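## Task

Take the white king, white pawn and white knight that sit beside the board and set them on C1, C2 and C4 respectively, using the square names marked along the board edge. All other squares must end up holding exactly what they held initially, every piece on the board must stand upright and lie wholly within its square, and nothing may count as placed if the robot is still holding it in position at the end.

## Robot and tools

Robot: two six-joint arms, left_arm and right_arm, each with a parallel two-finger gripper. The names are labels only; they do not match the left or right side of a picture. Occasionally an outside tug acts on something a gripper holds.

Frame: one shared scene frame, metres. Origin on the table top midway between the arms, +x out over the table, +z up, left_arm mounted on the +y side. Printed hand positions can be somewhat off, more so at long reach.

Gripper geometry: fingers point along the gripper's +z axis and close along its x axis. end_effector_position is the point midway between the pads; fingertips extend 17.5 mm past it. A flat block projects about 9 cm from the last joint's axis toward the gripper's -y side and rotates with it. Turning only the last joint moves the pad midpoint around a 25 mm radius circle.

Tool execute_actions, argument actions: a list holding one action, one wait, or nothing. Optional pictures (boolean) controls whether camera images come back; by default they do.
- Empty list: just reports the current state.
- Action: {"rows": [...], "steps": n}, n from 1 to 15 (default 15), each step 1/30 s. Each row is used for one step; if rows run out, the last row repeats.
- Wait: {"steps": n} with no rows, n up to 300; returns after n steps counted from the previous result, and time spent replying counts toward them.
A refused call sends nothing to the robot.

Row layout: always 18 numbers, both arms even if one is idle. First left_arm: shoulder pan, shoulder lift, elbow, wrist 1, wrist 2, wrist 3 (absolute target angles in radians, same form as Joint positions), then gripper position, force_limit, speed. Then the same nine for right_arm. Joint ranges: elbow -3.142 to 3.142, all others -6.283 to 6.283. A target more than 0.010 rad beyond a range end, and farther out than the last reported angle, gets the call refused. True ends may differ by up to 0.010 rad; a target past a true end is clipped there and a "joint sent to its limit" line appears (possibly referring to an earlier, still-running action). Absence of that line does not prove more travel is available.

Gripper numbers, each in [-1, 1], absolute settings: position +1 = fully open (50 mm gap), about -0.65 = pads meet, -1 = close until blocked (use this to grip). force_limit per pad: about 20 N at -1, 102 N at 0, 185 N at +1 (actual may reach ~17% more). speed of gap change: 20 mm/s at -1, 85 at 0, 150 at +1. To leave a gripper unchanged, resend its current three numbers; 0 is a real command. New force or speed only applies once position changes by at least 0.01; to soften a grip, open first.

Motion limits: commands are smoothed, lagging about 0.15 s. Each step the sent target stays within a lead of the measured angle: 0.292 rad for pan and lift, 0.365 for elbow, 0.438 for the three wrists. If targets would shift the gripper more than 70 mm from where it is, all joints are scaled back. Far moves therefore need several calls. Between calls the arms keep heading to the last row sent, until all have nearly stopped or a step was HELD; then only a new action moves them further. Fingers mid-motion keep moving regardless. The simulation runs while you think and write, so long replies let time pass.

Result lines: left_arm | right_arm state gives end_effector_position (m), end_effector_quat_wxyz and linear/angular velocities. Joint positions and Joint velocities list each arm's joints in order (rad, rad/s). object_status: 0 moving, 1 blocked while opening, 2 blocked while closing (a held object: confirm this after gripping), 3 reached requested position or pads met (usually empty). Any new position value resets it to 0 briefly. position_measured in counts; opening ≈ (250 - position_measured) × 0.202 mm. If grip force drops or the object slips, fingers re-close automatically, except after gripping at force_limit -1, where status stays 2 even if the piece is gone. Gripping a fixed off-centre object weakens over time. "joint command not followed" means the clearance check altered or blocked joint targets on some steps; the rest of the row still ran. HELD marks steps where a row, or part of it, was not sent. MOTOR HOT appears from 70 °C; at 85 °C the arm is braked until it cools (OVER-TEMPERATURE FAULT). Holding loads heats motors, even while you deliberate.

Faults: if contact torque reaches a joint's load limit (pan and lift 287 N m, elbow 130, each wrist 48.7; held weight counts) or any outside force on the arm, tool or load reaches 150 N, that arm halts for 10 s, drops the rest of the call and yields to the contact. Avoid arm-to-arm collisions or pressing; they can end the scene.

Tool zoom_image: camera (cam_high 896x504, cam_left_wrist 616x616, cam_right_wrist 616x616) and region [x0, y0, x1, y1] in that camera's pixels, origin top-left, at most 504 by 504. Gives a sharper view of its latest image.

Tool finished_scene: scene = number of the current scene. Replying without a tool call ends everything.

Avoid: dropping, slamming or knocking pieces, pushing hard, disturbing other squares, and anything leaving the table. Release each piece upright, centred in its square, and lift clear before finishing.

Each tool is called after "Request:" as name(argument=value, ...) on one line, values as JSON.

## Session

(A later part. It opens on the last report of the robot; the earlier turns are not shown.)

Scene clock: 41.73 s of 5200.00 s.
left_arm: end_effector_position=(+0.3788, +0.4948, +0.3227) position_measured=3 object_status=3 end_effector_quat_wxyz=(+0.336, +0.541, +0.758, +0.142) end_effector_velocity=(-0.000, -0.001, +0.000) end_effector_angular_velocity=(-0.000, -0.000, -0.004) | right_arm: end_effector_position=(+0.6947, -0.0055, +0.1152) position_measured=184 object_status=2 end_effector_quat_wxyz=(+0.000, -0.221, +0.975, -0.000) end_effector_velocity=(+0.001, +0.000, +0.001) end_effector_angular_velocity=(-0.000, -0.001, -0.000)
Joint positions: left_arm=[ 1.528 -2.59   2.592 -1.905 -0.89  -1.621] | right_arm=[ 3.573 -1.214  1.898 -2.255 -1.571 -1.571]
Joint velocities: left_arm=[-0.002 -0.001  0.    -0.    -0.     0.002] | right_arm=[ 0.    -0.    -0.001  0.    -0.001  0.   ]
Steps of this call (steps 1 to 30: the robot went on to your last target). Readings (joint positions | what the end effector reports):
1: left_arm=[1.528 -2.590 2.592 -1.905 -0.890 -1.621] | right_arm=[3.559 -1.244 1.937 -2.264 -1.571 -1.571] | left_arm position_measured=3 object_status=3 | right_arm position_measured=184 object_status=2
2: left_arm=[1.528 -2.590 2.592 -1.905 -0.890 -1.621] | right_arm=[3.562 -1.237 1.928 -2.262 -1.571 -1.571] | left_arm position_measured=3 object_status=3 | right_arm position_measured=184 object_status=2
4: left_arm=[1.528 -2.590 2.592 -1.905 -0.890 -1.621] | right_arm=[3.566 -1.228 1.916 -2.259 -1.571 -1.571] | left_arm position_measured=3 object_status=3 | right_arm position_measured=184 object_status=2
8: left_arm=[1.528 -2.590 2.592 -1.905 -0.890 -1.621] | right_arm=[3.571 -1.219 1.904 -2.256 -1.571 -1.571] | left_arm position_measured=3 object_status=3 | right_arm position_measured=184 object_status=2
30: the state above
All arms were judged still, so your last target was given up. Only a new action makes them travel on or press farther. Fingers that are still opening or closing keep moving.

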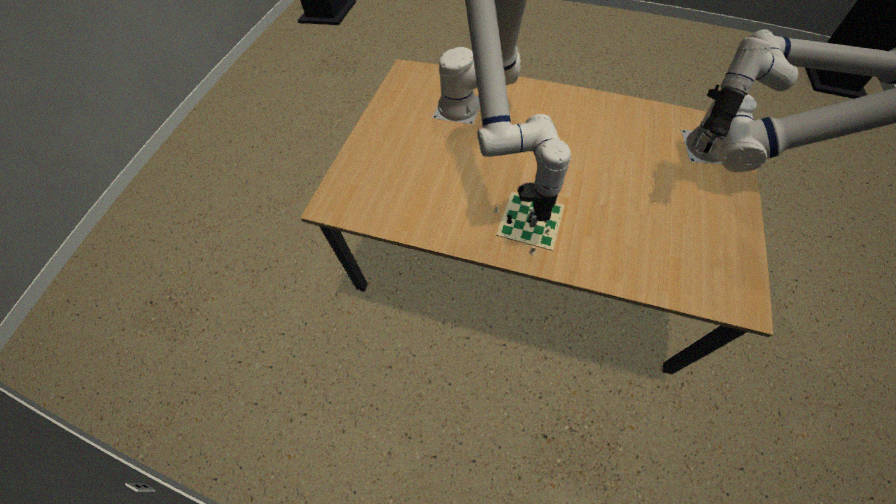

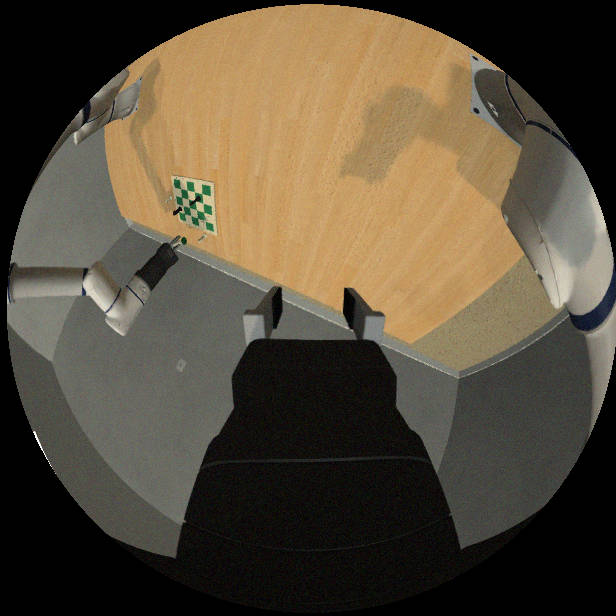

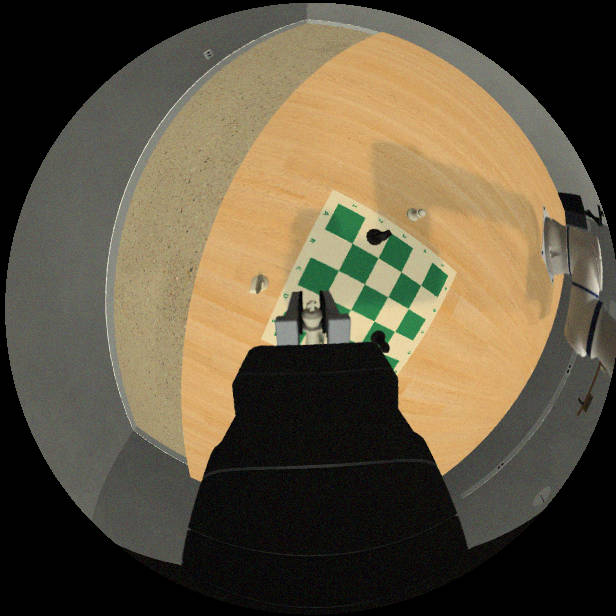

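Request:
execute_actions(actions=[{"rows":[[1.528,-2.59,2.592,-1.905,-0.89,-1.621,1,0,0,3.8,-1.214,1.898,-2.255,-2.7,-1.571,-1,-0.6,-0.6]]}], pictures=false)

Request:
execute_actions(actions=[{"steps":45}])

Request:
zoom_image(camera="cam_high", region=[480,100,680,270])

Scene clock: 47.97 s of 5200.00 s.
left_arm: end_effector_position=(+0.3788, +0.4948, +0.3227) position_measured=3 object_status=3 end_effector_quat_wxyz=(+0.336, +0.541, +0.758, +0.142) end_effector_velocity=(-0.000, +0.000, -0.002) end_effector_angular_velocity=(+0.002, +0.001, +0.000) | right_arm: end_effector_position=(+0.7047, -0.0431, +0.2146) position_measured=184 object_status=2 end_effector_quat_wxyz=(+0.119, -0.296, +0.879, -0.355) end_effector_velocity=(+0.124, -0.157, +0.307) end_effector_angular_velocity=(-1.103, -0.838, +0.088)
Joint positions: left_arm=[ 1.528 -2.59   2.592 -1.905 -0.89  -1.621] | right_arm=[ 3.777 -1.214  1.898 -2.255 -2.338 -1.571]
Joint velocities: left_arm=[-0.     0.001  0.002  0.    -0.    -0.   ] | right_arm=[ 0.088 -0.    -0.     0.    -1.386 -0.   ]
Steps of this call (steps 1 to 90: nothing new was sent; then 2.73 s passed at rest; steps 91 to 105: all 15 steps of this action). Readings (joint positions | what the end effector reports):
91: left_arm=[1.528 -2.590 2.592 -1.905 -0.890 -1.621] | right_arm=[3.573 -1.214 1.898 -2.255 -1.572 -1.571] | left_arm position_measured=3 object_status=3 | right_arm position_measured=184 object_status=2
92: left_arm=[1.528 -2.590 2.592 -1.905 -0.890 -1.621] | right_arm=[3.582 -1.214 1.898 -2.255 -1.591 -1.571] | left_arm position_measured=3 object_status=3 | right_arm position_measured=184 object_status=2
94: left_arm=[1.528 -2.590 2.592 -1.905 -0.890 -1.621] | right_arm=[3.627 -1.214 1.898 -2.255 -1.677 -1.571] | left_arm position_measured=3 object_status=3 | right_arm position_measured=184 object_status=2
98: left_arm=[1.528 -2.590 2.592 -1.905 -0.890 -1.621] | right_arm=[3.732 -1.214 1.898 -2.255 -1.956 -1.571] | left_arm position_measured=3 object_status=3 | right_arm position_measured=184 object_status=2
105: the state above

Scene clock: 49.47 s of 5200.00 s.
left_arm: end_effector_position=(+0.3788, +0.4948, +0.3227) position_measured=3 object_status=3 end_effector_quat_wxyz=(+0.336, +0.541, +0.758, +0.142) end_effector_velocity=(+0.000, +0.000, -0.000) end_effector_angular_velocity=(+0.000, +0.000, +0.001) | right_arm: end_effector_position=(+0.7286, -0.0711, +0.3057) position_measured=184 object_status=2 end_effector_quat_wxyz=(+0.176, -0.279, +0.798, -0.505) end_effector_velocity=(-0.000, +0.000, +0.000) end_effector_angular_velocity=(+0.002, -0.001, -0.000)
Joint positions: left_arm=[ 1.528 -2.59   2.592 -1.905 -0.89  -1.621] | right_arm=[ 3.8   -1.214  1.898 -2.255 -2.7   -1.571]
Joint velocities: left_arm=[ 0.  0.  0.  0. -0. -0.] | right_arm=[ 0.    -0.001  0.     0.     0.001  0.001]
Steps of this call (steps 1 to 45: the robot went on to your last target). Readings (joint positions | what the end effector reports):
1: left_arm=[1.528 -2.590 2.592 -1.905 -0.890 -1.621] | right_arm=[3.780 -1.214 1.898 -2.255 -2.385 -1.571] | left_arm position_measured=3 object_status=3 | right_arm position_measured=184 object_status=2
2: left_arm=[1.528 -2.590 2.592 -1.905 -0.890 -1.621] | right_arm=[3.783 -1.214 1.898 -2.255 -2.431 -1.571] | left_arm position_measured=3 object_status=3 | right_arm position_measured=184 object_status=2
4: left_arm=[1.528 -2.590 2.592 -1.905 -0.890 -1.621] | right_arm=[3.789 -1.214 1.898 -2.255 -2.523 -1.571] | left_arm position_measured=3 object_status=3 | right_arm position_measured=184 object_status=2
8: left_arm=[1.528 -2.590 2.592 -1.905 -0.890 -1.621] | right_arm=[3.796 -1.214 1.898 -2.255 -2.637 -1.571] | left_arm position_measured=3 object_status=3 | right_arm position_measured=184 object_status=2
45: the state above
All arms were judged still, so your last target was given up. Only a new action makes them travel on or press farther. Fingers that are still opening or closing keep moving.

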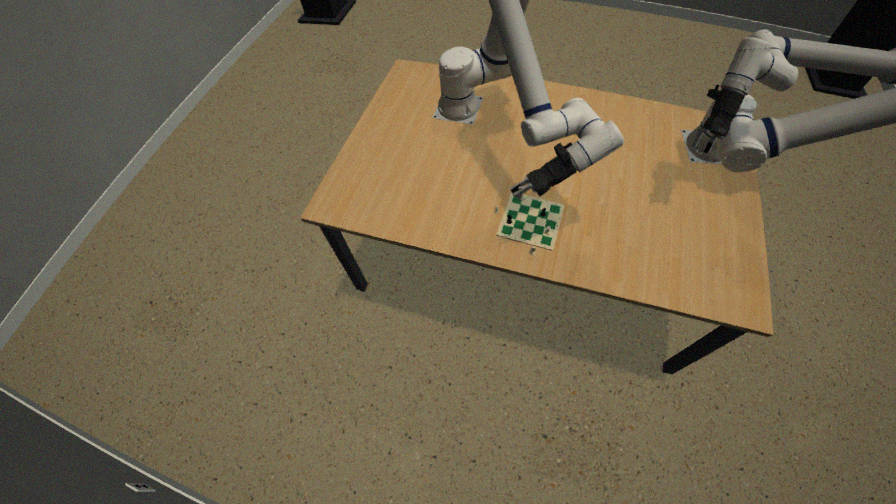

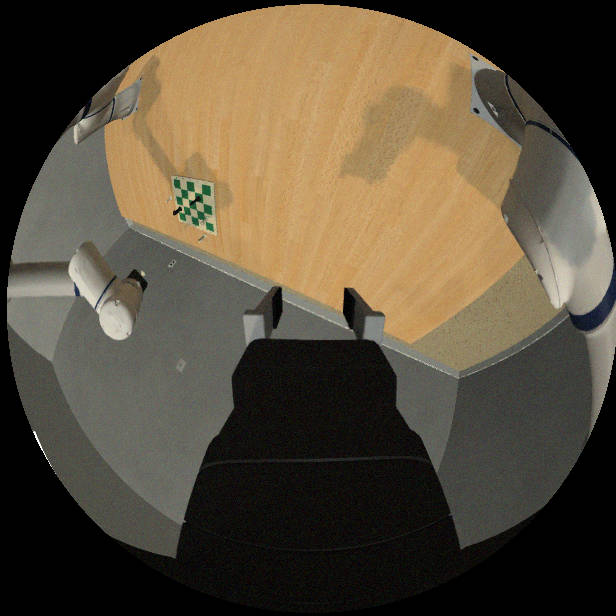

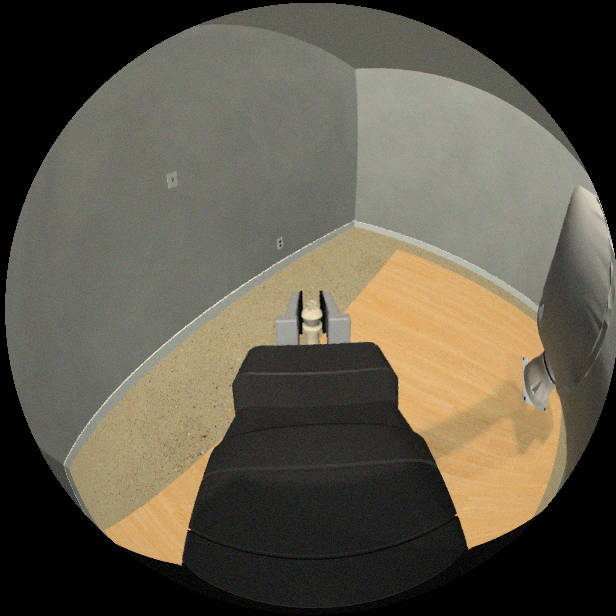

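Region (480, 100, 680, 270) of cam_high's 896x504 image, scaled by 2.520, with more detail than that image has; it fills the top 428 rows of this view, and the rest is white.

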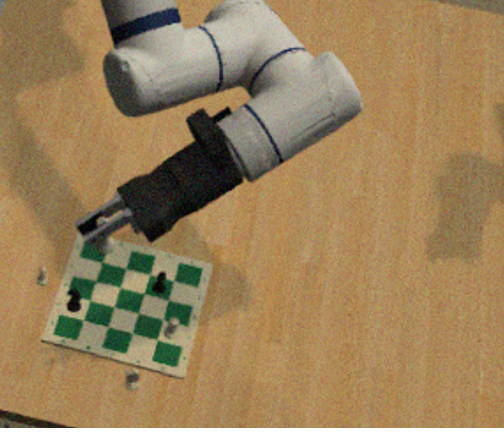

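Request:
execute_actions(actions=[{"rows":[[1.528,-2.59,2.592,-1.905,-0.89,-1.621,1,0,0,3.35,-1.2,2.2,-2.571,-2.7,-1.571,-1,-0.6,-0.6]]}], pictures=false)

Request:
execute_actions(actions=[{"steps":30}], pictures=false)

Request:
execute_actions(actions=[{"rows":[[1.528,-2.59,2.592,-1.905,-0.89,-1.621,1,0,0,3.35,-0.995,2.2705,-2.8465,-2.7,-1.571,-1,-0.6,-0.6]]}], pictures=false)

Request:
execute_actions(actions=[{"steps":15}])

Request:
zoom_image(camera="cam_high", region=[390,160,490,240])

Scene clock: 57.77 s of 5200.00 s.
left_arm: end_effector_position=(+0.3788, +0.4948, +0.3227) position_measured=3 object_status=3 end_effector_quat_wxyz=(+0.336, +0.541, +0.758, +0.142) end_effector_velocity=(-0.000, +0.000, -0.000) end_effector_angular_velocity=(-0.001, +0.000, -0.000) | right_arm: end_effector_position=(+0.7412, -0.2333, +0.2384) position_measured=184 object_status=2 end_effector_quat_wxyz=(+0.127, -0.201, +0.821, -0.520) end_effector_velocity=(+0.015, -0.357, -0.106) end_effector_angular_velocity=(+0.000, +0.001, -0.452)
Joint positions: left_arm=[ 1.528 -2.59   2.592 -1.905 -0.89  -1.621] | right_arm=[ 3.608 -1.207  2.051 -2.415 -2.7   -1.571]
Joint velocities: left_arm=[-0.    -0.001  0.     0.    -0.    -0.   ] | right_arm=[-0.452  0.013  0.257 -0.27   0.001 -0.   ]
Steps of this call (steps 1 to 90: nothing new was sent; then 4.80 s passed at rest; steps 91 to 105: all 15 steps of this action). Readings (joint positions | what the end effector reports):
91: left_arm=[1.528 -2.590 2.592 -1.905 -0.890 -1.621] | right_arm=[3.800 -1.214 1.898 -2.255 -2.700 -1.571] | left_arm position_measured=3 object_status=3 | right_arm position_measured=184 object_status=2
92: left_arm=[1.528 -2.590 2.592 -1.905 -0.890 -1.621] | right_arm=[3.790 -1.214 1.909 -2.267 -2.700 -1.571] | left_arm position_measured=3 object_status=3 | right_arm position_measured=184 object_status=2
94: left_arm=[1.528 -2.590 2.592 -1.905 -0.890 -1.621] | right_arm=[3.763 -1.213 1.937 -2.295 -2.700 -1.571] | left_arm position_measured=3 object_status=3 | right_arm position_measured=184 object_status=2
98: left_arm=[1.528 -2.590 2.592 -1.905 -0.890 -1.621] | right_arm=[3.710 -1.210 1.983 -2.344 -2.700 -1.571] | left_arm position_measured=3 object_status=3 | right_arm position_measured=184 object_status=2
105: the state above

Scene clock: 58.77 s of 5200.00 s.
left_arm: end_effector_position=(+0.3788, +0.4948, +0.3227) position_measured=3 object_status=3 end_effector_quat_wxyz=(+0.336, +0.541, +0.758, +0.142) end_effector_velocity=(-0.000, -0.000, +0.000) end_effector_angular_velocity=(+0.001, +0.000, -0.002) | right_arm: end_effector_position=(+0.7158, -0.4294, +0.1831) position_measured=184 object_status=2 end_effector_quat_wxyz=(+0.060, -0.094, +0.840, -0.532) end_effector_velocity=(-0.001, -0.004, +0.000) end_effector_angular_velocity=(-0.000, -0.003, -0.006)
Joint positions: left_arm=[ 1.528 -2.59   2.592 -1.905 -0.89  -1.621] | right_arm=[ 3.351 -1.2    2.2   -2.571 -2.7   -1.571]
Joint velocities: left_arm=[-0.001  0.001 -0.    -0.    -0.     0.001] | right_arm=[-0.005 -0.002  0.003 -0.003 -0.001  0.001]
Steps of this call (steps 1 to 30: the robot went on to your last target). Readings (joint positions | what the end effector reports):
1: left_arm=[1.528 -2.590 2.592 -1.905 -0.890 -1.621] | right_arm=[3.593 -1.207 2.060 -2.424 -2.700 -1.571] | left_arm position_measured=3 object_status=3 | right_arm position_measured=184 object_status=2
2: left_arm=[1.528 -2.590 2.592 -1.905 -0.890 -1.621] | right_arm=[3.578 -1.206 2.069 -2.434 -2.700 -1.571] | left_arm position_measured=3 object_status=3 | right_arm position_measured=184 object_status=2
4: left_arm=[1.528 -2.590 2.592 -1.905 -0.890 -1.621] | right_arm=[3.547 -1.205 2.087 -2.452 -2.700 -1.571] | left_arm position_measured=3 object_status=3 | right_arm position_measured=184 object_status=2
8: left_arm=[1.528 -2.590 2.592 -1.905 -0.890 -1.621] | right_arm=[3.484 -1.204 2.123 -2.490 -2.700 -1.571] | left_arm position_measured=3 object_status=3 | right_arm position_measured=184 object_status=2
30: the state above

Scene clock: 59.27 s of 5200.00 s.
left_arm: end_effector_position=(+0.3788, +0.4948, +0.3227) position_measured=3 object_status=3 end_effector_quat_wxyz=(+0.336, +0.541, +0.758, +0.142) end_effector_velocity=(+0.000, -0.000, +0.000) end_effector_angular_velocity=(+0.000, -0.000, +0.000) | right_arm: end_effector_position=(+0.6886, -0.4360, +0.0664) position_measured=184 object_status=2 end_effector_quat_wxyz=(+0.059, -0.094, +0.840, -0.532) end_effector_velocity=(-0.018, -0.004, -0.050) end_effector_angular_velocity=(-0.000, +0.000, -0.000)
Joint positions: left_arm=[ 1.528 -2.59   2.592 -1.905 -0.89  -1.621] | right_arm=[ 3.35  -1.007  2.266 -2.831 -2.7   -1.571]
Joint velocities: left_arm=[ 0.     0.001 -0.001 -0.     0.     0.   ] | right_arm=[-0.     0.088  0.031 -0.119 -0.     0.   ]
Steps of this call (steps 1 to 15: all 15 steps of this action). Readings (joint positions | what the end effector reports):
1: left_arm=[1.528 -2.590 2.592 -1.905 -0.890 -1.621] | right_arm=[3.351 -1.199 2.200 -2.571 -2.700 -1.571] | left_arm position_measured=3 object_status=3 | right_arm position_measured=184 object_status=2
2: left_arm=[1.528 -2.590 2.592 -1.905 -0.890 -1.621] | right_arm=[3.351 -1.189 2.203 -2.587 -2.700 -1.571] | left_arm position_measured=3 object_status=3 | right_arm position_measured=184 object_status=2
4: left_arm=[1.528 -2.590 2.592 -1.905 -0.890 -1.621] | right_arm=[3.350 -1.146 2.219 -2.643 -2.700 -1.571] | left_arm position_measured=3 object_status=3 | right_arm position_measured=184 object_status=2
8: left_arm=[1.528 -2.590 2.592 -1.905 -0.890 -1.621] | right_arm=[3.350 -1.066 2.246 -2.751 -2.700 -1.571] | left_arm position_measured=3 object_status=3 | right_arm position_measured=184 object_status=2
15: the state above

Scene clock: 59.77 s of 5200.00 s.
left_arm: end_effector_position=(+0.3788, +0.4948, +0.3227) position_measured=3 object_status=3 end_effector_quat_wxyz=(+0.336, +0.541, +0.758, +0.142) end_effector_velocity=(+0.000, +0.001, +0.000) end_effector_angular_velocity=(-0.001, -0.000, +0.000) | right_arm: end_effector_position=(+0.6862, -0.4365, +0.0600) position_measured=184 object_status=2 end_effector_quat_wxyz=(+0.059, -0.094, +0.840, -0.532) end_effector_velocity=(+0.001, +0.000, +0.000) end_effector_angular_velocity=(+0.001, -0.002, +0.000)
Joint positions: left_arm=[ 1.528 -2.59   2.592 -1.905 -0.89  -1.621] | right_arm=[ 3.35  -0.995  2.27  -2.846 -2.7   -1.571]
Joint velocities: left_arm=[ 0.001 -0.001 -0.     0.     0.     0.001] | right_arm=[ 0.     0.    -0.001 -0.003  0.    -0.   ]
Steps of this call (steps 1 to 15: the robot went on to your last target). Readings (joint positions | what the end effector reports):
1: left_arm=[1.528 -2.590 2.592 -1.905 -0.890 -1.621] | right_arm=[3.350 -1.004 2.267 -2.835 -2.700 -1.571] | left_arm position_measured=3 object_status=3 | right_arm position_measured=184 object_status=2
2: left_arm=[1.528 -2.590 2.592 -1.905 -0.890 -1.621] | right_arm=[3.350 -1.002 2.268 -2.837 -2.700 -1.571] | left_arm position_measured=3 object_status=3 | right_arm position_measured=184 object_status=2
4: left_arm=[1.528 -2.590 2.592 -1.905 -0.890 -1.621] | right_arm=[3.350 -0.999 2.269 -2.841 -2.700 -1.571] | left_arm position_measured=3 object_status=3 | right_arm position_measured=184 object_status=2
8: left_arm=[1.528 -2.590 2.592 -1.905 -0.890 -1.621] | right_arm=[3.350 -0.996 2.270 -2.845 -2.700 -1.571] | left_arm position_measured=3 object_status=3 | right_arm position_measured=184 object_status=2
15: the state above

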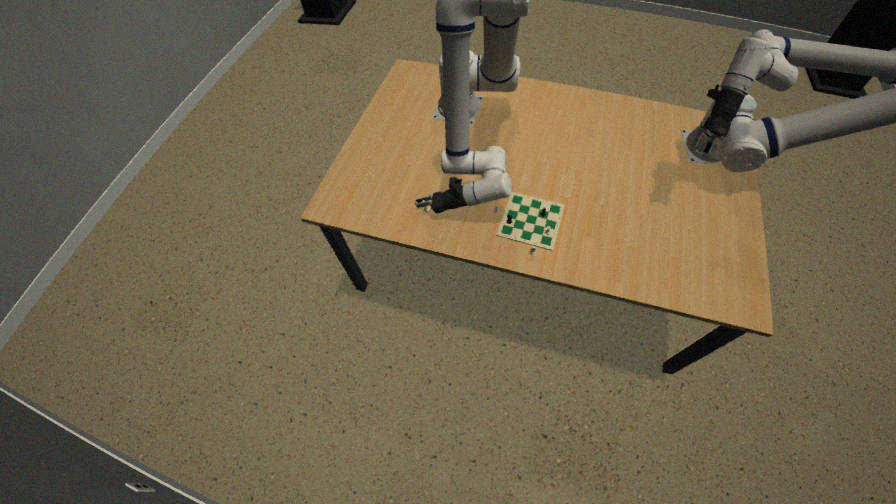

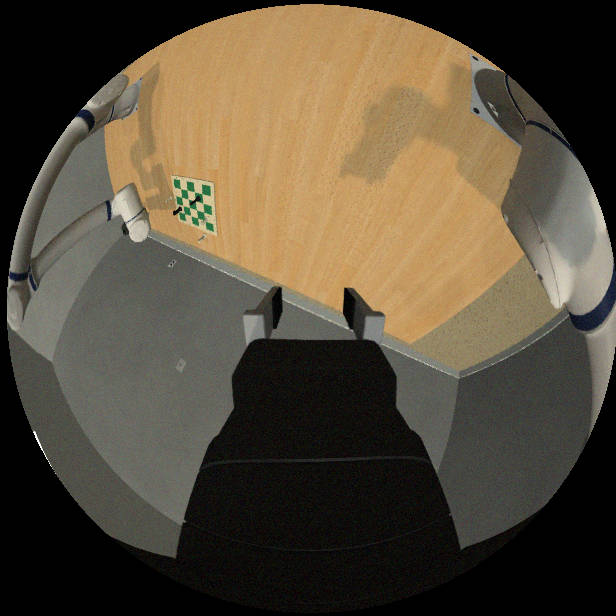

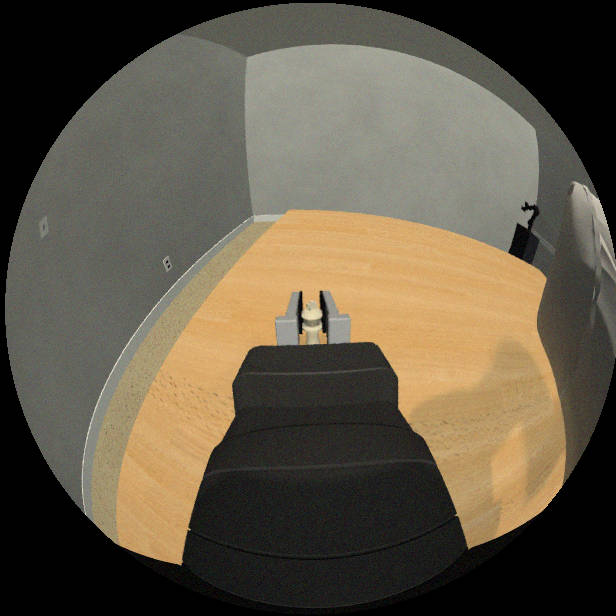

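Region (390, 160, 490, 240) of cam_high's 896x504 image, scaled by 5.040, with more detail than that image has; it fills the top 403 rows of this view, and the rest is white.

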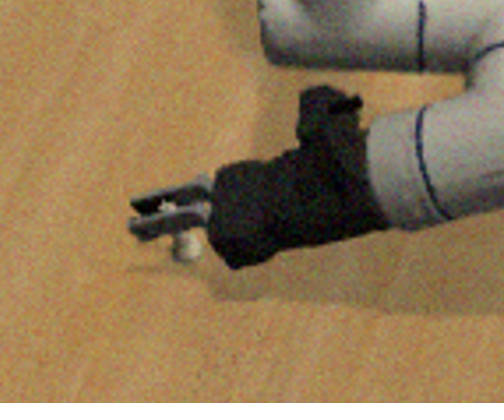

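Request:
execute_actions(actions=[{"rows":[[1.528,-2.59,2.592,-1.905,-0.89,-1.621,1,0,0,3.35,-0.961,2.2705,-2.8805,-2.7,-1.571,-1,-0.6,-0.6]]}], pictures=false)

Request:
execute_actions(actions=[{"rows":[[1.528,-2.59,2.592,-1.905,-0.89,-1.621,1,0,0,3.35,-0.961,2.2705,-2.8805,-2.7,-1.571,0.5,-0.6,-0.6]]}])

Request:
zoom_image(camera="cam_high", region=[390,160,490,240])

Scene clock: 64.60 s of 5200.00 s.
left_arm: end_effector_position=(+0.3788, +0.4948, +0.3227) position_measured=3 object_status=3 end_effector_quat_wxyz=(+0.336, +0.541, +0.758, +0.142) end_effector_velocity=(+0.000, +0.000, -0.000) end_effector_angular_velocity=(+0.001, +0.000, -0.000) | right_arm: end_effector_position=(+0.6849, -0.4368, +0.0433) position_measured=184 object_status=2 end_effector_quat_wxyz=(+0.059, -0.094, +0.840, -0.532) end_effector_velocity=(-0.001, -0.000, -0.005) end_effector_angular_velocity=(-0.000, +0.002, +0.000)
Joint positions: left_arm=[ 1.528 -2.59   2.592 -1.905 -0.89  -1.621] | right_arm=[ 3.35  -0.962  2.27  -2.88  -2.7   -1.571]
Joint velocities: left_arm=[ 0.001  0.    -0.    -0.    -0.     0.001] | right_arm=[ 0.     0.008  0.001 -0.007  0.001 -0.   ]
Steps of this call (steps 1 to 15: the robot went on to your last target; steps 16 to 90: nothing new was sent; then 1.33 s passed at rest; steps 91 to 105: all 15 steps of this action). Readings (joint positions | what the end effector reports):
91: left_arm=[1.528 -2.590 2.592 -1.905 -0.890 -1.621] | right_arm=[3.350 -0.995 2.271 -2.847 -2.700 -1.571] | left_arm position_measured=3 object_status=3 | right_arm position_measured=184 object_status=2
92: left_arm=[1.528 -2.590 2.592 -1.905 -0.890 -1.621] | right_arm=[3.350 -0.989 2.271 -2.853 -2.700 -1.571] | left_arm position_measured=3 object_status=3 | right_arm position_measured=184 object_status=2
94: left_arm=[1.528 -2.590 2.592 -1.905 -0.890 -1.621] | right_arm=[3.350 -0.977 2.271 -2.864 -2.700 -1.571] | left_arm position_measured=3 object_status=3 | right_arm position_measured=184 object_status=2
98: left_arm=[1.528 -2.590 2.592 -1.905 -0.890 -1.621] | right_arm=[3.350 -0.967 2.271 -2.875 -2.701 -1.571] | left_arm position_measured=3 object_status=3 | right_arm position_measured=184 object_status=2
105: the state above

Scene clock: 65.10 s of 5200.00 s.
left_arm: end_effector_position=(+0.3788, +0.4948, +0.3227) position_measured=3 object_status=3 end_effector_quat_wxyz=(+0.336, +0.541, +0.758, +0.142) end_effector_velocity=(-0.000, -0.000, +0.000) end_effector_angular_velocity=(+0.001, -0.000, -0.003) | right_arm: end_effector_position=(+0.6848, -0.4368, +0.0428) position_measured=78 object_status=0 end_effector_quat_wxyz=(+0.059, -0.094, +0.840, -0.532) end_effector_velocity=(-0.001, -0.000, -0.001) end_effector_angular_velocity=(-0.000, +0.002, +0.000)
Joint positions: left_arm=[ 1.528 -2.59   2.592 -1.905 -0.89  -1.621] | right_arm=[ 3.35  -0.961  2.27  -2.88  -2.7   -1.571]
Joint velocities: left_arm=[-0.001 -0.    -0.001  0.001  0.     0.002] | right_arm=[ 0.     0.001  0.001 -0.     0.    -0.   ]
Steps of this call (steps 1 to 15: all 15 steps of this action). Readings (joint positions | what the end effector reports):
1: left_arm=[1.528 -2.590 2.592 -1.905 -0.890 -1.621] | right_arm=[3.350 -0.962 2.270 -2.880 -2.700 -1.571] | left_arm position_measured=3 object_status=3 | right_arm position_measured=182 object_status=0
2: left_arm=[1.528 -2.590 2.592 -1.905 -0.890 -1.621] | right_arm=[3.350 -0.961 2.270 -2.880 -2.699 -1.571] | left_arm position_measured=3 object_status=3 | right_arm position_measured=175 object_status=0
4: left_arm=[1.528 -2.590 2.592 -1.905 -0.890 -1.621] | right_arm=[3.350 -0.961 2.270 -2.880 -2.699 -1.571] | left_arm position_measured=3 object_status=3 | right_arm position_measured=160 object_status=0
8: left_arm=[1.528 -2.590 2.592 -1.905 -0.890 -1.621] | right_arm=[3.350 -0.961 2.270 -2.880 -2.700 -1.571] | left_arm position_measured=3 object_status=3 | right_arm position_measured=129 object_status=0
15: the state above

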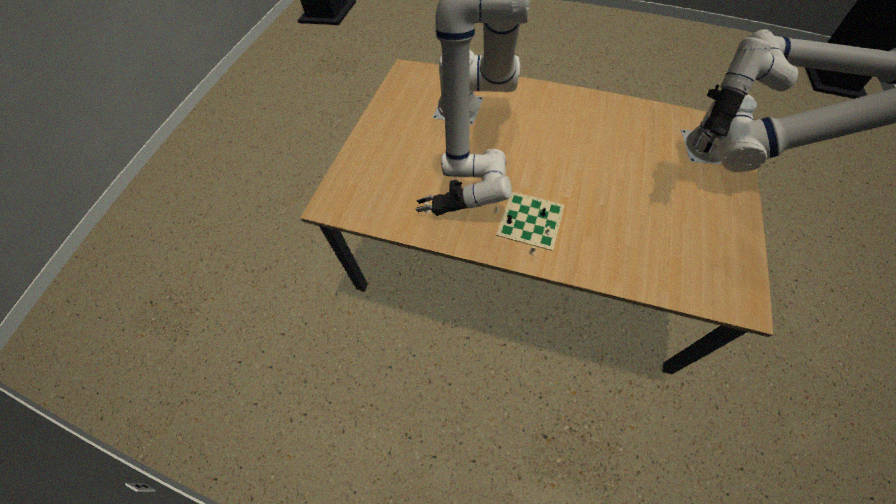

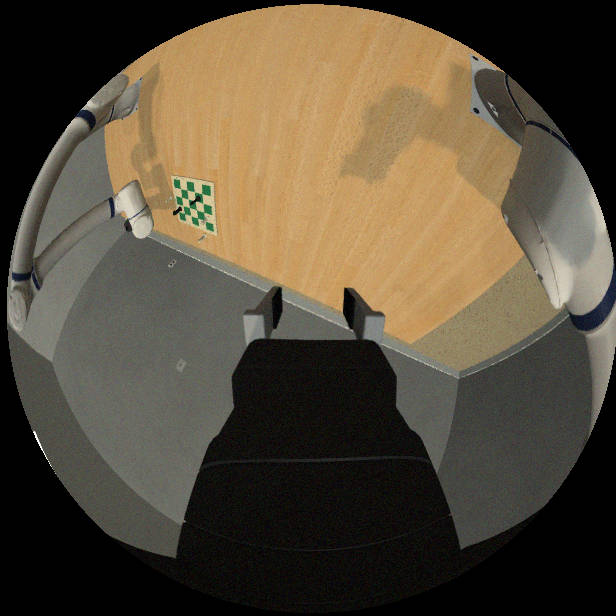

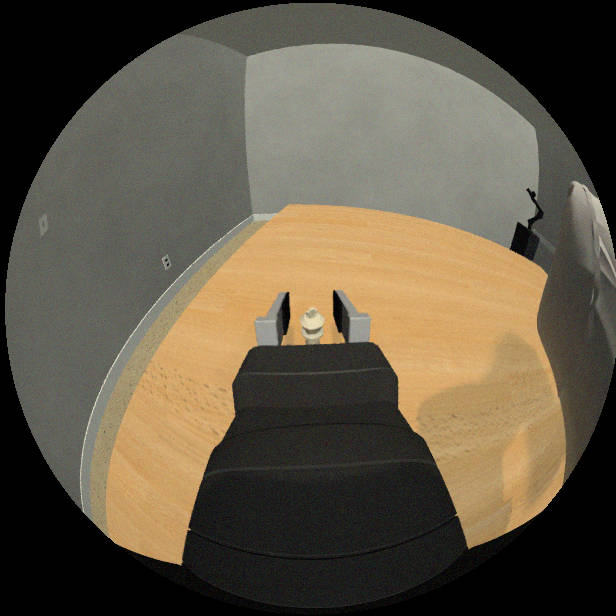

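Region (390, 160, 490, 240) of cam_high's 896x504 image, scaled by 5.040, with more detail than that image has; it fills the top 403 rows of this view, and the rest is white.

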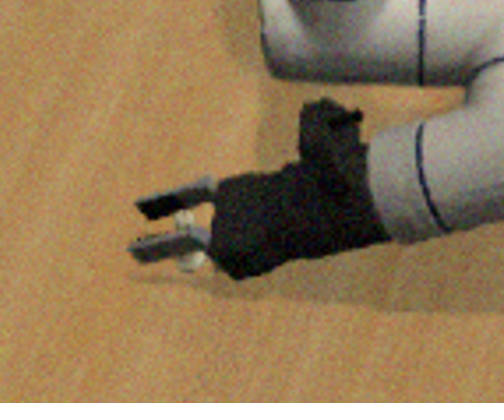

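Request:
execute_actions(actions=[{"rows":[[1.528,-2.59,2.592,-1.905,-0.89,-1.621,1,0,0,3.35,-1.46,2.22,-2.331,-2.7,-1.571,0.5,-0.6,-0.6]]}], pictures=false)

Request:
execute_actions(actions=[{"steps":10}], pictures=false)

Request:
execute_actions(actions=[{"rows":[[1.528,-2.59,2.592,-1.905,-0.89,-1.621,1,0,0,2.972,-1.41,2.228,-2.389,-1.571,-1.571,0.5,-0.6,-0.6]]}], pictures=false)

Request:
execute_actions(actions=[{"steps":35}])

Scene clock: 72.50 s of 5200.00 s.
left_arm: end_effector_position=(+0.3788, +0.4948, +0.3227) position_measured=3 object_status=3 end_effector_quat_wxyz=(+0.336, +0.541, +0.758, +0.142) end_effector_velocity=(+0.000, +0.000, -0.001) end_effector_angular_velocity=(+0.002, -0.000, -0.001) | right_arm: end_effector_position=(+0.6882, -0.4360, +0.2101) position_measured=78 object_status=3 end_effector_quat_wxyz=(+0.045, -0.102, +0.838, -0.533) end_effector_velocity=(-0.044, -0.010, +0.366) end_effector_angular_velocity=(+0.029, -0.119, -0.000)
Joint positions: left_arm=[ 1.528 -2.59   2.592 -1.905 -0.89  -1.621] | right_arm=[ 3.35  -1.28   2.234 -2.491 -2.7   -1.571]
Joint velocities: left_arm=[ 0.    -0.001  0.001  0.001  0.     0.001] | right_arm=[ 0.    -0.662 -0.051  0.591  0.002  0.001]
Steps of this call (steps 1 to 15: the robot went on to your last target; steps 16 to 90: nothing new was sent; then 3.90 s passed at rest; steps 91 to 105: all 15 steps of this action). Readings (joint positions | what the end effector reports):
91: left_arm=[1.528 -2.590 2.592 -1.905 -0.890 -1.621] | right_arm=[3.350 -0.961 2.270 -2.880 -2.700 -1.571] | left_arm position_measured=3 object_status=3 | right_arm position_measured=78 object_status=3
92: left_arm=[1.528 -2.590 2.592 -1.905 -0.890 -1.621] | right_arm=[3.350 -0.972 2.270 -2.863 -2.700 -1.571] | left_arm position_measured=3 object_status=3 | right_arm position_measured=78 object_status=3
94: left_arm=[1.528 -2.590 2.592 -1.905 -0.890 -1.621] | right_arm=[3.350 -1.023 2.260 -2.788 -2.700 -1.571] | left_arm position_measured=3 object_status=3 | right_arm position_measured=78 object_status=3
98: left_arm=[1.528 -2.590 2.592 -1.905 -0.890 -1.621] | right_arm=[3.350 -1.121 2.247 -2.647 -2.700 -1.571] | left_arm position_measured=3 object_status=3 | right_arm position_measured=78 object_status=3
105: the state above

Scene clock: 72.83 s of 5200.00 s.
left_arm: end_effector_position=(+0.3788, +0.4948, +0.3227) position_measured=3 object_status=3 end_effector_quat_wxyz=(+0.336, +0.541, +0.758, +0.142) end_effector_velocity=(+0.000, +0.000, +0.000) end_effector_angular_velocity=(-0.001, +0.000, +0.002) | right_arm: end_effector_position=(+0.6704, -0.4400, +0.2978) position_measured=78 object_status=3 end_effector_quat_wxyz=(+0.058, -0.095, +0.839, -0.532) end_effector_velocity=(-0.022, -0.005, +0.078) end_effector_angular_velocity=(+0.006, -0.026, -0.000)
Joint positions: left_arm=[ 1.528 -2.59   2.592 -1.905 -0.89  -1.621] | right_arm=[ 3.35  -1.441  2.222 -2.348 -2.7   -1.571]
Joint velocities: left_arm=[ 0.     0.    -0.     0.001 -0.    -0.002] | right_arm=[ 0.    -0.144 -0.012  0.131  0.     0.   ]
Steps of this call (steps 1 to 10: the robot went on to your last target). Readings (joint positions | what the end effector reports):
1: left_arm=[1.528 -2.590 2.592 -1.905 -0.890 -1.621] | right_arm=[3.350 -1.303 2.232 -2.471 -2.700 -1.571] | left_arm position_measured=3 object_status=3 | right_arm position_measured=78 object_status=3
2: left_arm=[1.528 -2.590 2.592 -1.905 -0.890 -1.621] | right_arm=[3.350 -1.325 2.230 -2.451 -2.700 -1.571] | left_arm position_measured=3 object_status=3 | right_arm position_measured=78 object_status=3
4: left_arm=[1.528 -2.590 2.592 -1.905 -0.890 -1.621] | right_arm=[3.350 -1.370 2.227 -2.411 -2.700 -1.571] | left_arm position_measured=3 object_status=3 | right_arm position_measured=78 object_status=3
8: left_arm=[1.528 -2.590 2.592 -1.905 -0.890 -1.621] | right_arm=[3.350 -1.428 2.222 -2.360 -2.700 -1.571] | left_arm position_measured=3 object_status=3 | right_arm position_measured=78 object_status=3
10: the state above

Scene clock: 73.33 s of 5200.00 s.
left_arm: end_effector_position=(+0.3788, +0.4948, +0.3227) position_measured=3 object_status=3 end_effector_quat_wxyz=(+0.336, +0.541, +0.758, +0.142) end_effector_velocity=(-0.000, -0.000, -0.000) end_effector_angular_velocity=(-0.001, +0.000, +0.001) | right_arm: end_effector_position=(+0.6653, -0.5168, +0.1487) position_measured=78 object_status=3 end_effector_quat_wxyz=(-0.010, +0.036, +0.963, -0.266) end_effector_velocity=(+0.020, +0.167, -0.359) end_effector_angular_velocity=(+1.939, -0.148, -0.490)
Joint positions: left_arm=[ 1.528 -2.59   2.592 -1.905 -0.89  -1.621] | right_arm=[ 3.053 -1.417  2.227 -2.38  -2.11  -1.571]
Joint velocities: left_arm=[ 0.     0.     0.    -0.    -0.    -0.002] | right_arm=[-0.489  0.044  0.009 -0.055  1.944  0.001]
Steps of this call (steps 1 to 15: all 15 steps of this action). Readings (joint positions | what the end effector reports):
1: left_arm=[1.528 -2.590 2.592 -1.905 -0.890 -1.621] | right_arm=[3.350 -1.445 2.221 -2.344 -2.699 -1.571] | left_arm position_measured=3 object_status=3 | right_arm position_measured=78 object_status=3
2: left_arm=[1.528 -2.590 2.592 -1.905 -0.890 -1.621] | right_arm=[3.339 -1.446 2.221 -2.344 -2.682 -1.571] | left_arm position_measured=3 object_status=3 | right_arm position_measured=78 object_status=3
4: left_arm=[1.528 -2.590 2.592 -1.905 -0.890 -1.621] | right_arm=[3.296 -1.440 2.222 -2.351 -2.618 -1.571] | left_arm position_measured=3 object_status=3 | right_arm position_measured=78 object_status=3
8: left_arm=[1.528 -2.590 2.592 -1.905 -0.890 -1.621] | right_arm=[3.209 -1.431 2.224 -2.362 -2.487 -1.571] | left_arm position_measured=3 object_status=3 | right_arm position_measured=78 object_status=3
15: the state above

Scene clock: 74.50 s of 5200.00 s.
left_arm: end_effector_position=(+0.3788, +0.4948, +0.3227) position_measured=3 object_status=3 end_effector_quat_wxyz=(+0.336, +0.541, +0.758, +0.142) end_effector_velocity=(-0.000, +0.000, -0.000) end_effector_angular_velocity=(-0.000, +0.000, +0.001) | right_arm: end_effector_position=(+0.6838, -0.4206, +0.0901) position_measured=78 object_status=3 end_effector_quat_wxyz=(+0.000, +0.078, +0.997, -0.000) end_effector_velocity=(-0.000, -0.000, -0.000) end_effector_angular_velocity=(-0.000, +0.000, -0.001)
Joint positions: left_arm=[ 1.528 -2.59   2.592 -1.905 -0.89  -1.621] | right_arm=[ 2.972 -1.41   2.228 -2.389 -1.571 -1.571]
Joint velocities: left_arm=[ 0.001 -0.001  0.     0.    -0.    -0.   ] | right_arm=[-0.     0.     0.    -0.    -0.     0.001]
Steps of this call (steps 1 to 35: the robot went on to your last target). Readings (joint positions | what the end effector reports):
1: left_arm=[1.528 -2.590 2.592 -1.905 -0.890 -1.621] | right_arm=[3.039 -1.416 2.227 -2.381 -2.046 -1.571] | left_arm position_measured=3 object_status=3 | right_arm position_measured=78 object_status=3
2: left_arm=[1.528 -2.590 2.592 -1.905 -0.890 -1.621] | right_arm=[3.027 -1.415 2.227 -2.383 -1.984 -1.571] | left_arm position_measured=3 object_status=3 | right_arm position_measured=78 object_status=3
4: left_arm=[1.528 -2.590 2.592 -1.905 -0.890 -1.621] | right_arm=[3.011 -1.414 2.227 -2.385 -1.869 -1.571] | left_arm position_measured=3 object_status=3 | right_arm position_measured=78 object_status=3
8: left_arm=[1.528 -2.590 2.592 -1.905 -0.890 -1.621] | right_arm=[2.987 -1.411 2.228 -2.387 -1.683 -1.571] | left_arm position_measured=3 object_status=3 | right_arm position_measured=78 object_status=3
35: the state above

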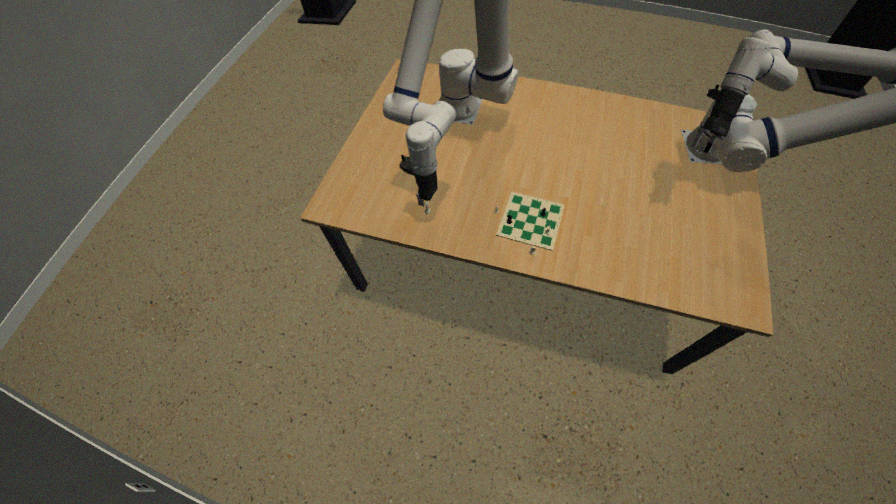

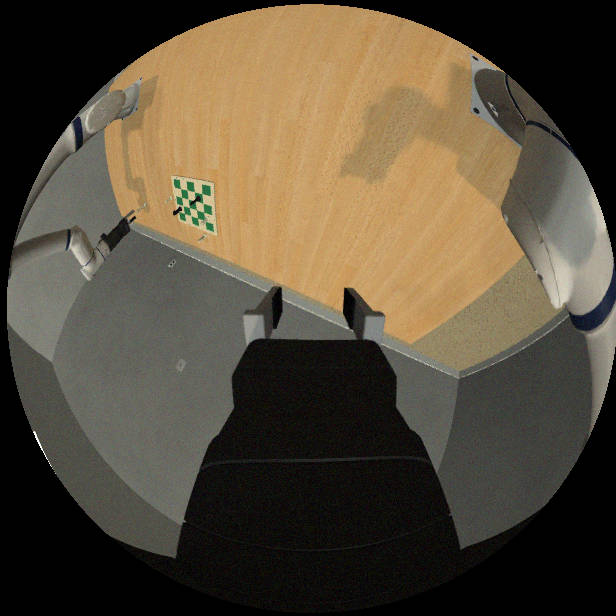

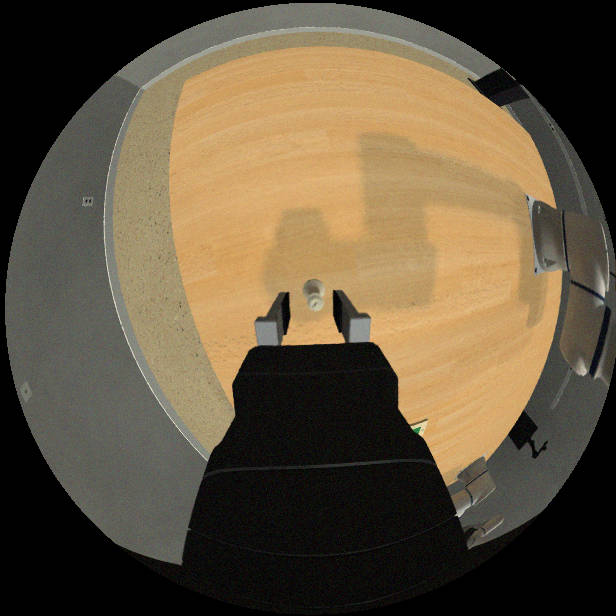

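Request:
execute_actions(actions=[{"rows":[[1.528,-2.59,2.592,-1.905,-0.89,-1.621,1,0,0,2.979,-1.309,2.274,-2.536,-1.571,-1.571,0.5,-0.6,-0.6]]}], pictures=false)

Request:
execute_actions(actions=[{"rows":[[1.528,-2.59,2.592,-1.905,-0.89,-1.621,1,0,0,2.979,-1.309,2.274,-2.536,-1.571,-1.571,-1,0.5,-0.6]]}], pictures=false)

Request:
execute_actions(actions=[{"steps":15}])

Scene clock: 79.30 s of 5200.00 s.
left_arm: end_effector_position=(+0.3788, +0.4948, +0.3227) position_measured=3 object_status=3 end_effector_quat_wxyz=(+0.336, +0.541, +0.758, +0.142) end_effector_velocity=(-0.000, -0.000, +0.000) end_effector_angular_velocity=(-0.001, -0.000, -0.000) | right_arm: end_effector_position=(+0.6792, -0.4158, +0.0264) position_measured=78 object_status=3 end_effector_quat_wxyz=(+0.000, +0.074, +0.997, -0.000) end_effector_velocity=(-0.002, +0.001, -0.014) end_effector_angular_velocity=(-0.000, -0.001, +0.003)
Joint positions: left_arm=[ 1.528 -2.59   2.592 -1.905 -0.89  -1.621] | right_arm=[ 2.979 -1.312  2.273 -2.532 -1.571 -1.571]
Joint velocities: left_arm=[-0.001 -0.001  0.     0.     0.    -0.   ] | right_arm=[ 0.002  0.023  0.01  -0.034  0.    -0.001]
Steps of this call (steps 1 to 15: the robot went on to your last target; steps 16 to 90: nothing new was sent; then 1.30 s passed at rest; steps 91 to 105: all 15 steps of this action). Readings (joint positions | what the end effector reports):
91: left_arm=[1.528 -2.590 2.592 -1.905 -0.890 -1.621] | right_arm=[2.972 -1.409 2.228 -2.390 -1.571 -1.571] | left_arm position_measured=3 object_status=3 | right_arm position_measured=78 object_status=3
92: left_arm=[1.528 -2.590 2.592 -1.905 -0.890 -1.621] | right_arm=[2.973 -1.399 2.232 -2.407 -1.571 -1.571] | left_arm position_measured=3 object_status=3 | right_arm position_measured=78 object_status=3
94: left_arm=[1.528 -2.590 2.592 -1.905 -0.890 -1.621] | right_arm=[2.975 -1.361 2.251 -2.459 -1.571 -1.571] | left_arm position_measured=3 object_status=3 | right_arm position_measured=78 object_status=3
98: left_arm=[1.528 -2.590 2.592 -1.905 -0.890 -1.621] | right_arm=[2.978 -1.328 2.265 -2.509 -1.571 -1.571] | left_arm position_measured=3 object_status=3 | right_arm position_measured=78 object_status=3
105: the state above

Scene clock: 79.80 s of 5200.00 s.
left_arm: end_effector_position=(+0.3788, +0.4948, +0.3227) position_measured=3 object_status=3 end_effector_quat_wxyz=(+0.336, +0.541, +0.758, +0.142) end_effector_velocity=(+0.000, +0.000, +0.001) end_effector_angular_velocity=(-0.000, -0.000, +0.001) | right_arm: end_effector_position=(+0.6790, -0.4156, +0.0245) position_measured=183 object_status=0 end_effector_quat_wxyz=(+0.000, +0.074, +0.997, -0.000) end_effector_velocity=(+0.000, +0.000, -0.000) end_effector_angular_velocity=(-0.000, +0.000, -0.000)
Joint positions: left_arm=[ 1.528 -2.59   2.592 -1.905 -0.89  -1.621] | right_arm=[ 2.979 -1.309  2.274 -2.536 -1.571 -1.571]
Joint velocities: left_arm=[ 0.001 -0.    -0.001  0.     0.     0.   ] | right_arm=[ 0.     0.001 -0.    -0.    -0.     0.   ]
Steps of this call (steps 1 to 15: all 15 steps of this action). Readings (joint positions | what the end effector reports):
1: left_arm=[1.528 -2.590 2.592 -1.905 -0.890 -1.621] | right_arm=[2.979 -1.311 2.273 -2.533 -1.571 -1.571] | left_arm position_measured=3 object_status=3 | right_arm position_measured=80 object_status=0
2: left_arm=[1.528 -2.590 2.592 -1.905 -0.890 -1.621] | right_arm=[2.979 -1.311 2.273 -2.533 -1.571 -1.571] | left_arm position_measured=3 object_status=3 | right_arm position_measured=88 object_status=0
4: left_arm=[1.528 -2.590 2.592 -1.905 -0.890 -1.621] | right_arm=[2.979 -1.310 2.273 -2.534 -1.571 -1.571] | left_arm position_measured=3 object_status=3 | right_arm position_measured=103 object_status=0
8: left_arm=[1.528 -2.590 2.592 -1.905 -0.890 -1.621] | right_arm=[2.979 -1.309 2.274 -2.535 -1.571 -1.571] | left_arm position_measured=3 object_status=3 | right_arm position_measured=133 object_status=0
15: the state above

Scene clock: 80.30 s of 5200.00 s.
left_arm: end_effector_position=(+0.3788, +0.4948, +0.3227) position_measured=3 object_status=3 end_effector_quat_wxyz=(+0.336, +0.541, +0.758, +0.142) end_effector_velocity=(-0.000, -0.000, +0.000) end_effector_angular_velocity=(+0.000, -0.000, -0.000) | right_arm: end_effector_position=(+0.6790, -0.4156, +0.0244) position_measured=183 object_status=2 end_effector_quat_wxyz=(+0.000, +0.074, +0.997, -0.000) end_effector_velocity=(+0.000, -0.000, +0.000) end_effector_angular_velocity=(-0.001, -0.000, -0.000)
Joint positions: left_arm=[ 1.528 -2.59   2.592 -1.905 -0.89  -1.621] | right_arm=[ 2.979 -1.309  2.274 -2.536 -1.571 -1.571]
Joint velocities: left_arm=[-0. -0. -0.  0.  0. -0.] | right_arm=[-0.     0.    -0.001 -0.    -0.001  0.   ]
Steps of this call (steps 1 to 15: the robot went on to your last target). Readings (joint positions | what the end effector reports):
1: left_arm=[1.528 -2.590 2.592 -1.905 -0.890 -1.621] | right_arm=[2.979 -1.309 2.274 -2.536 -1.571 -1.571] | left_arm position_measured=3 object_status=3 | right_arm position_measured=183 object_status=0
2: left_arm=[1.528 -2.590 2.592 -1.905 -0.890 -1.621] | right_arm=[2.979 -1.309 2.274 -2.536 -1.571 -1.571] | left_arm position_measured=3 object_status=3 | right_arm position_measured=183 object_status=0
4: left_arm=[1.528 -2.590 2.592 -1.905 -0.890 -1.621] | right_arm=[2.979 -1.309 2.274 -2.536 -1.571 -1.571] | left_arm position_measured=3 object_status=3 | right_arm position_measured=183 object_status=0
8: left_arm=[1.528 -2.590 2.592 -1.905 -0.890 -1.621] | right_arm=[2.979 -1.309 2.274 -2.536 -1.571 -1.571] | left_arm position_measured=3 object_status=3 | right_arm position_measured=183 object_status=2
15: the state above
All arms were judged still, so your last target was given up. Only a new action makes them travel on or press farther. Fingers that are still opening or closing keep moving.

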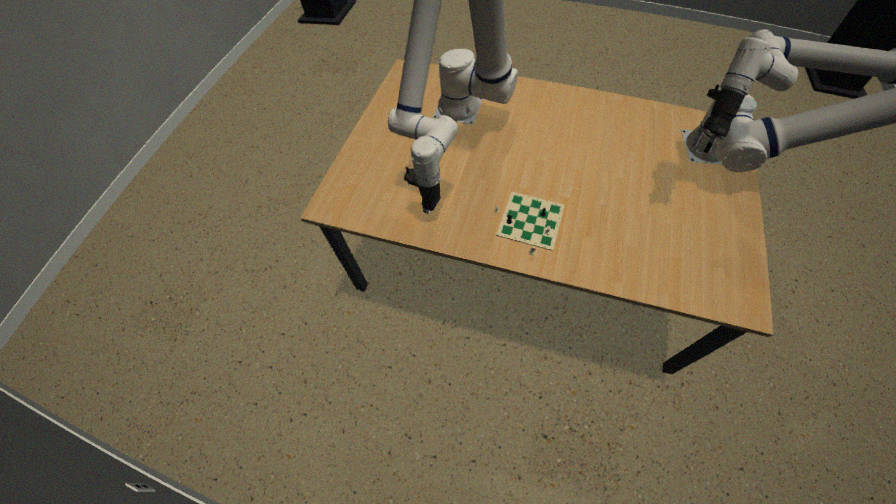

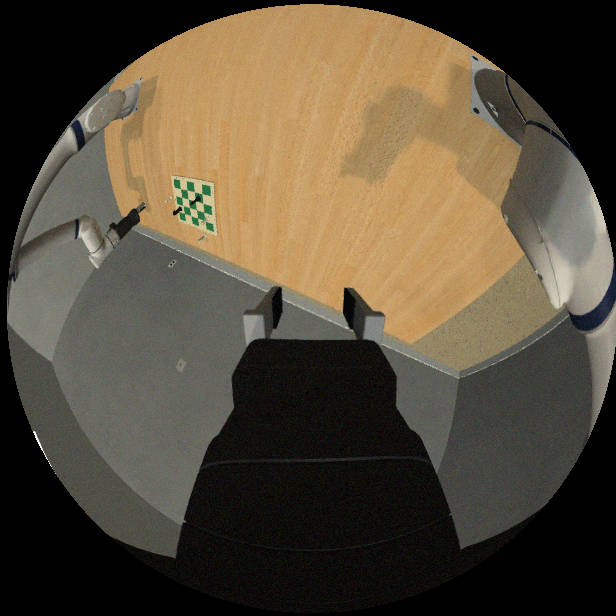

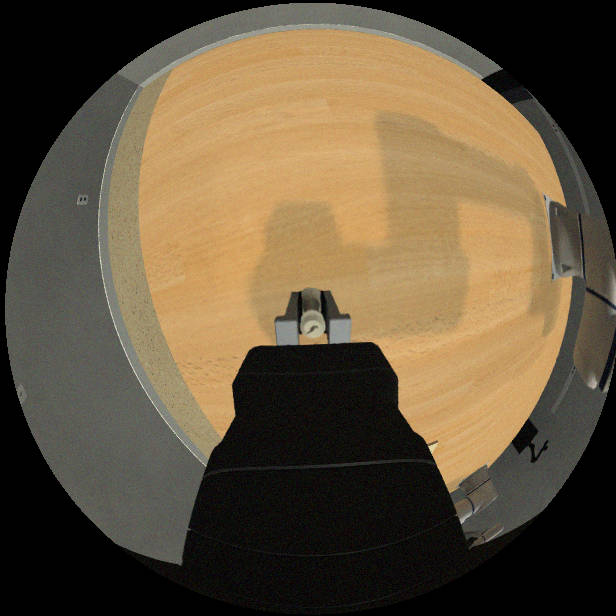

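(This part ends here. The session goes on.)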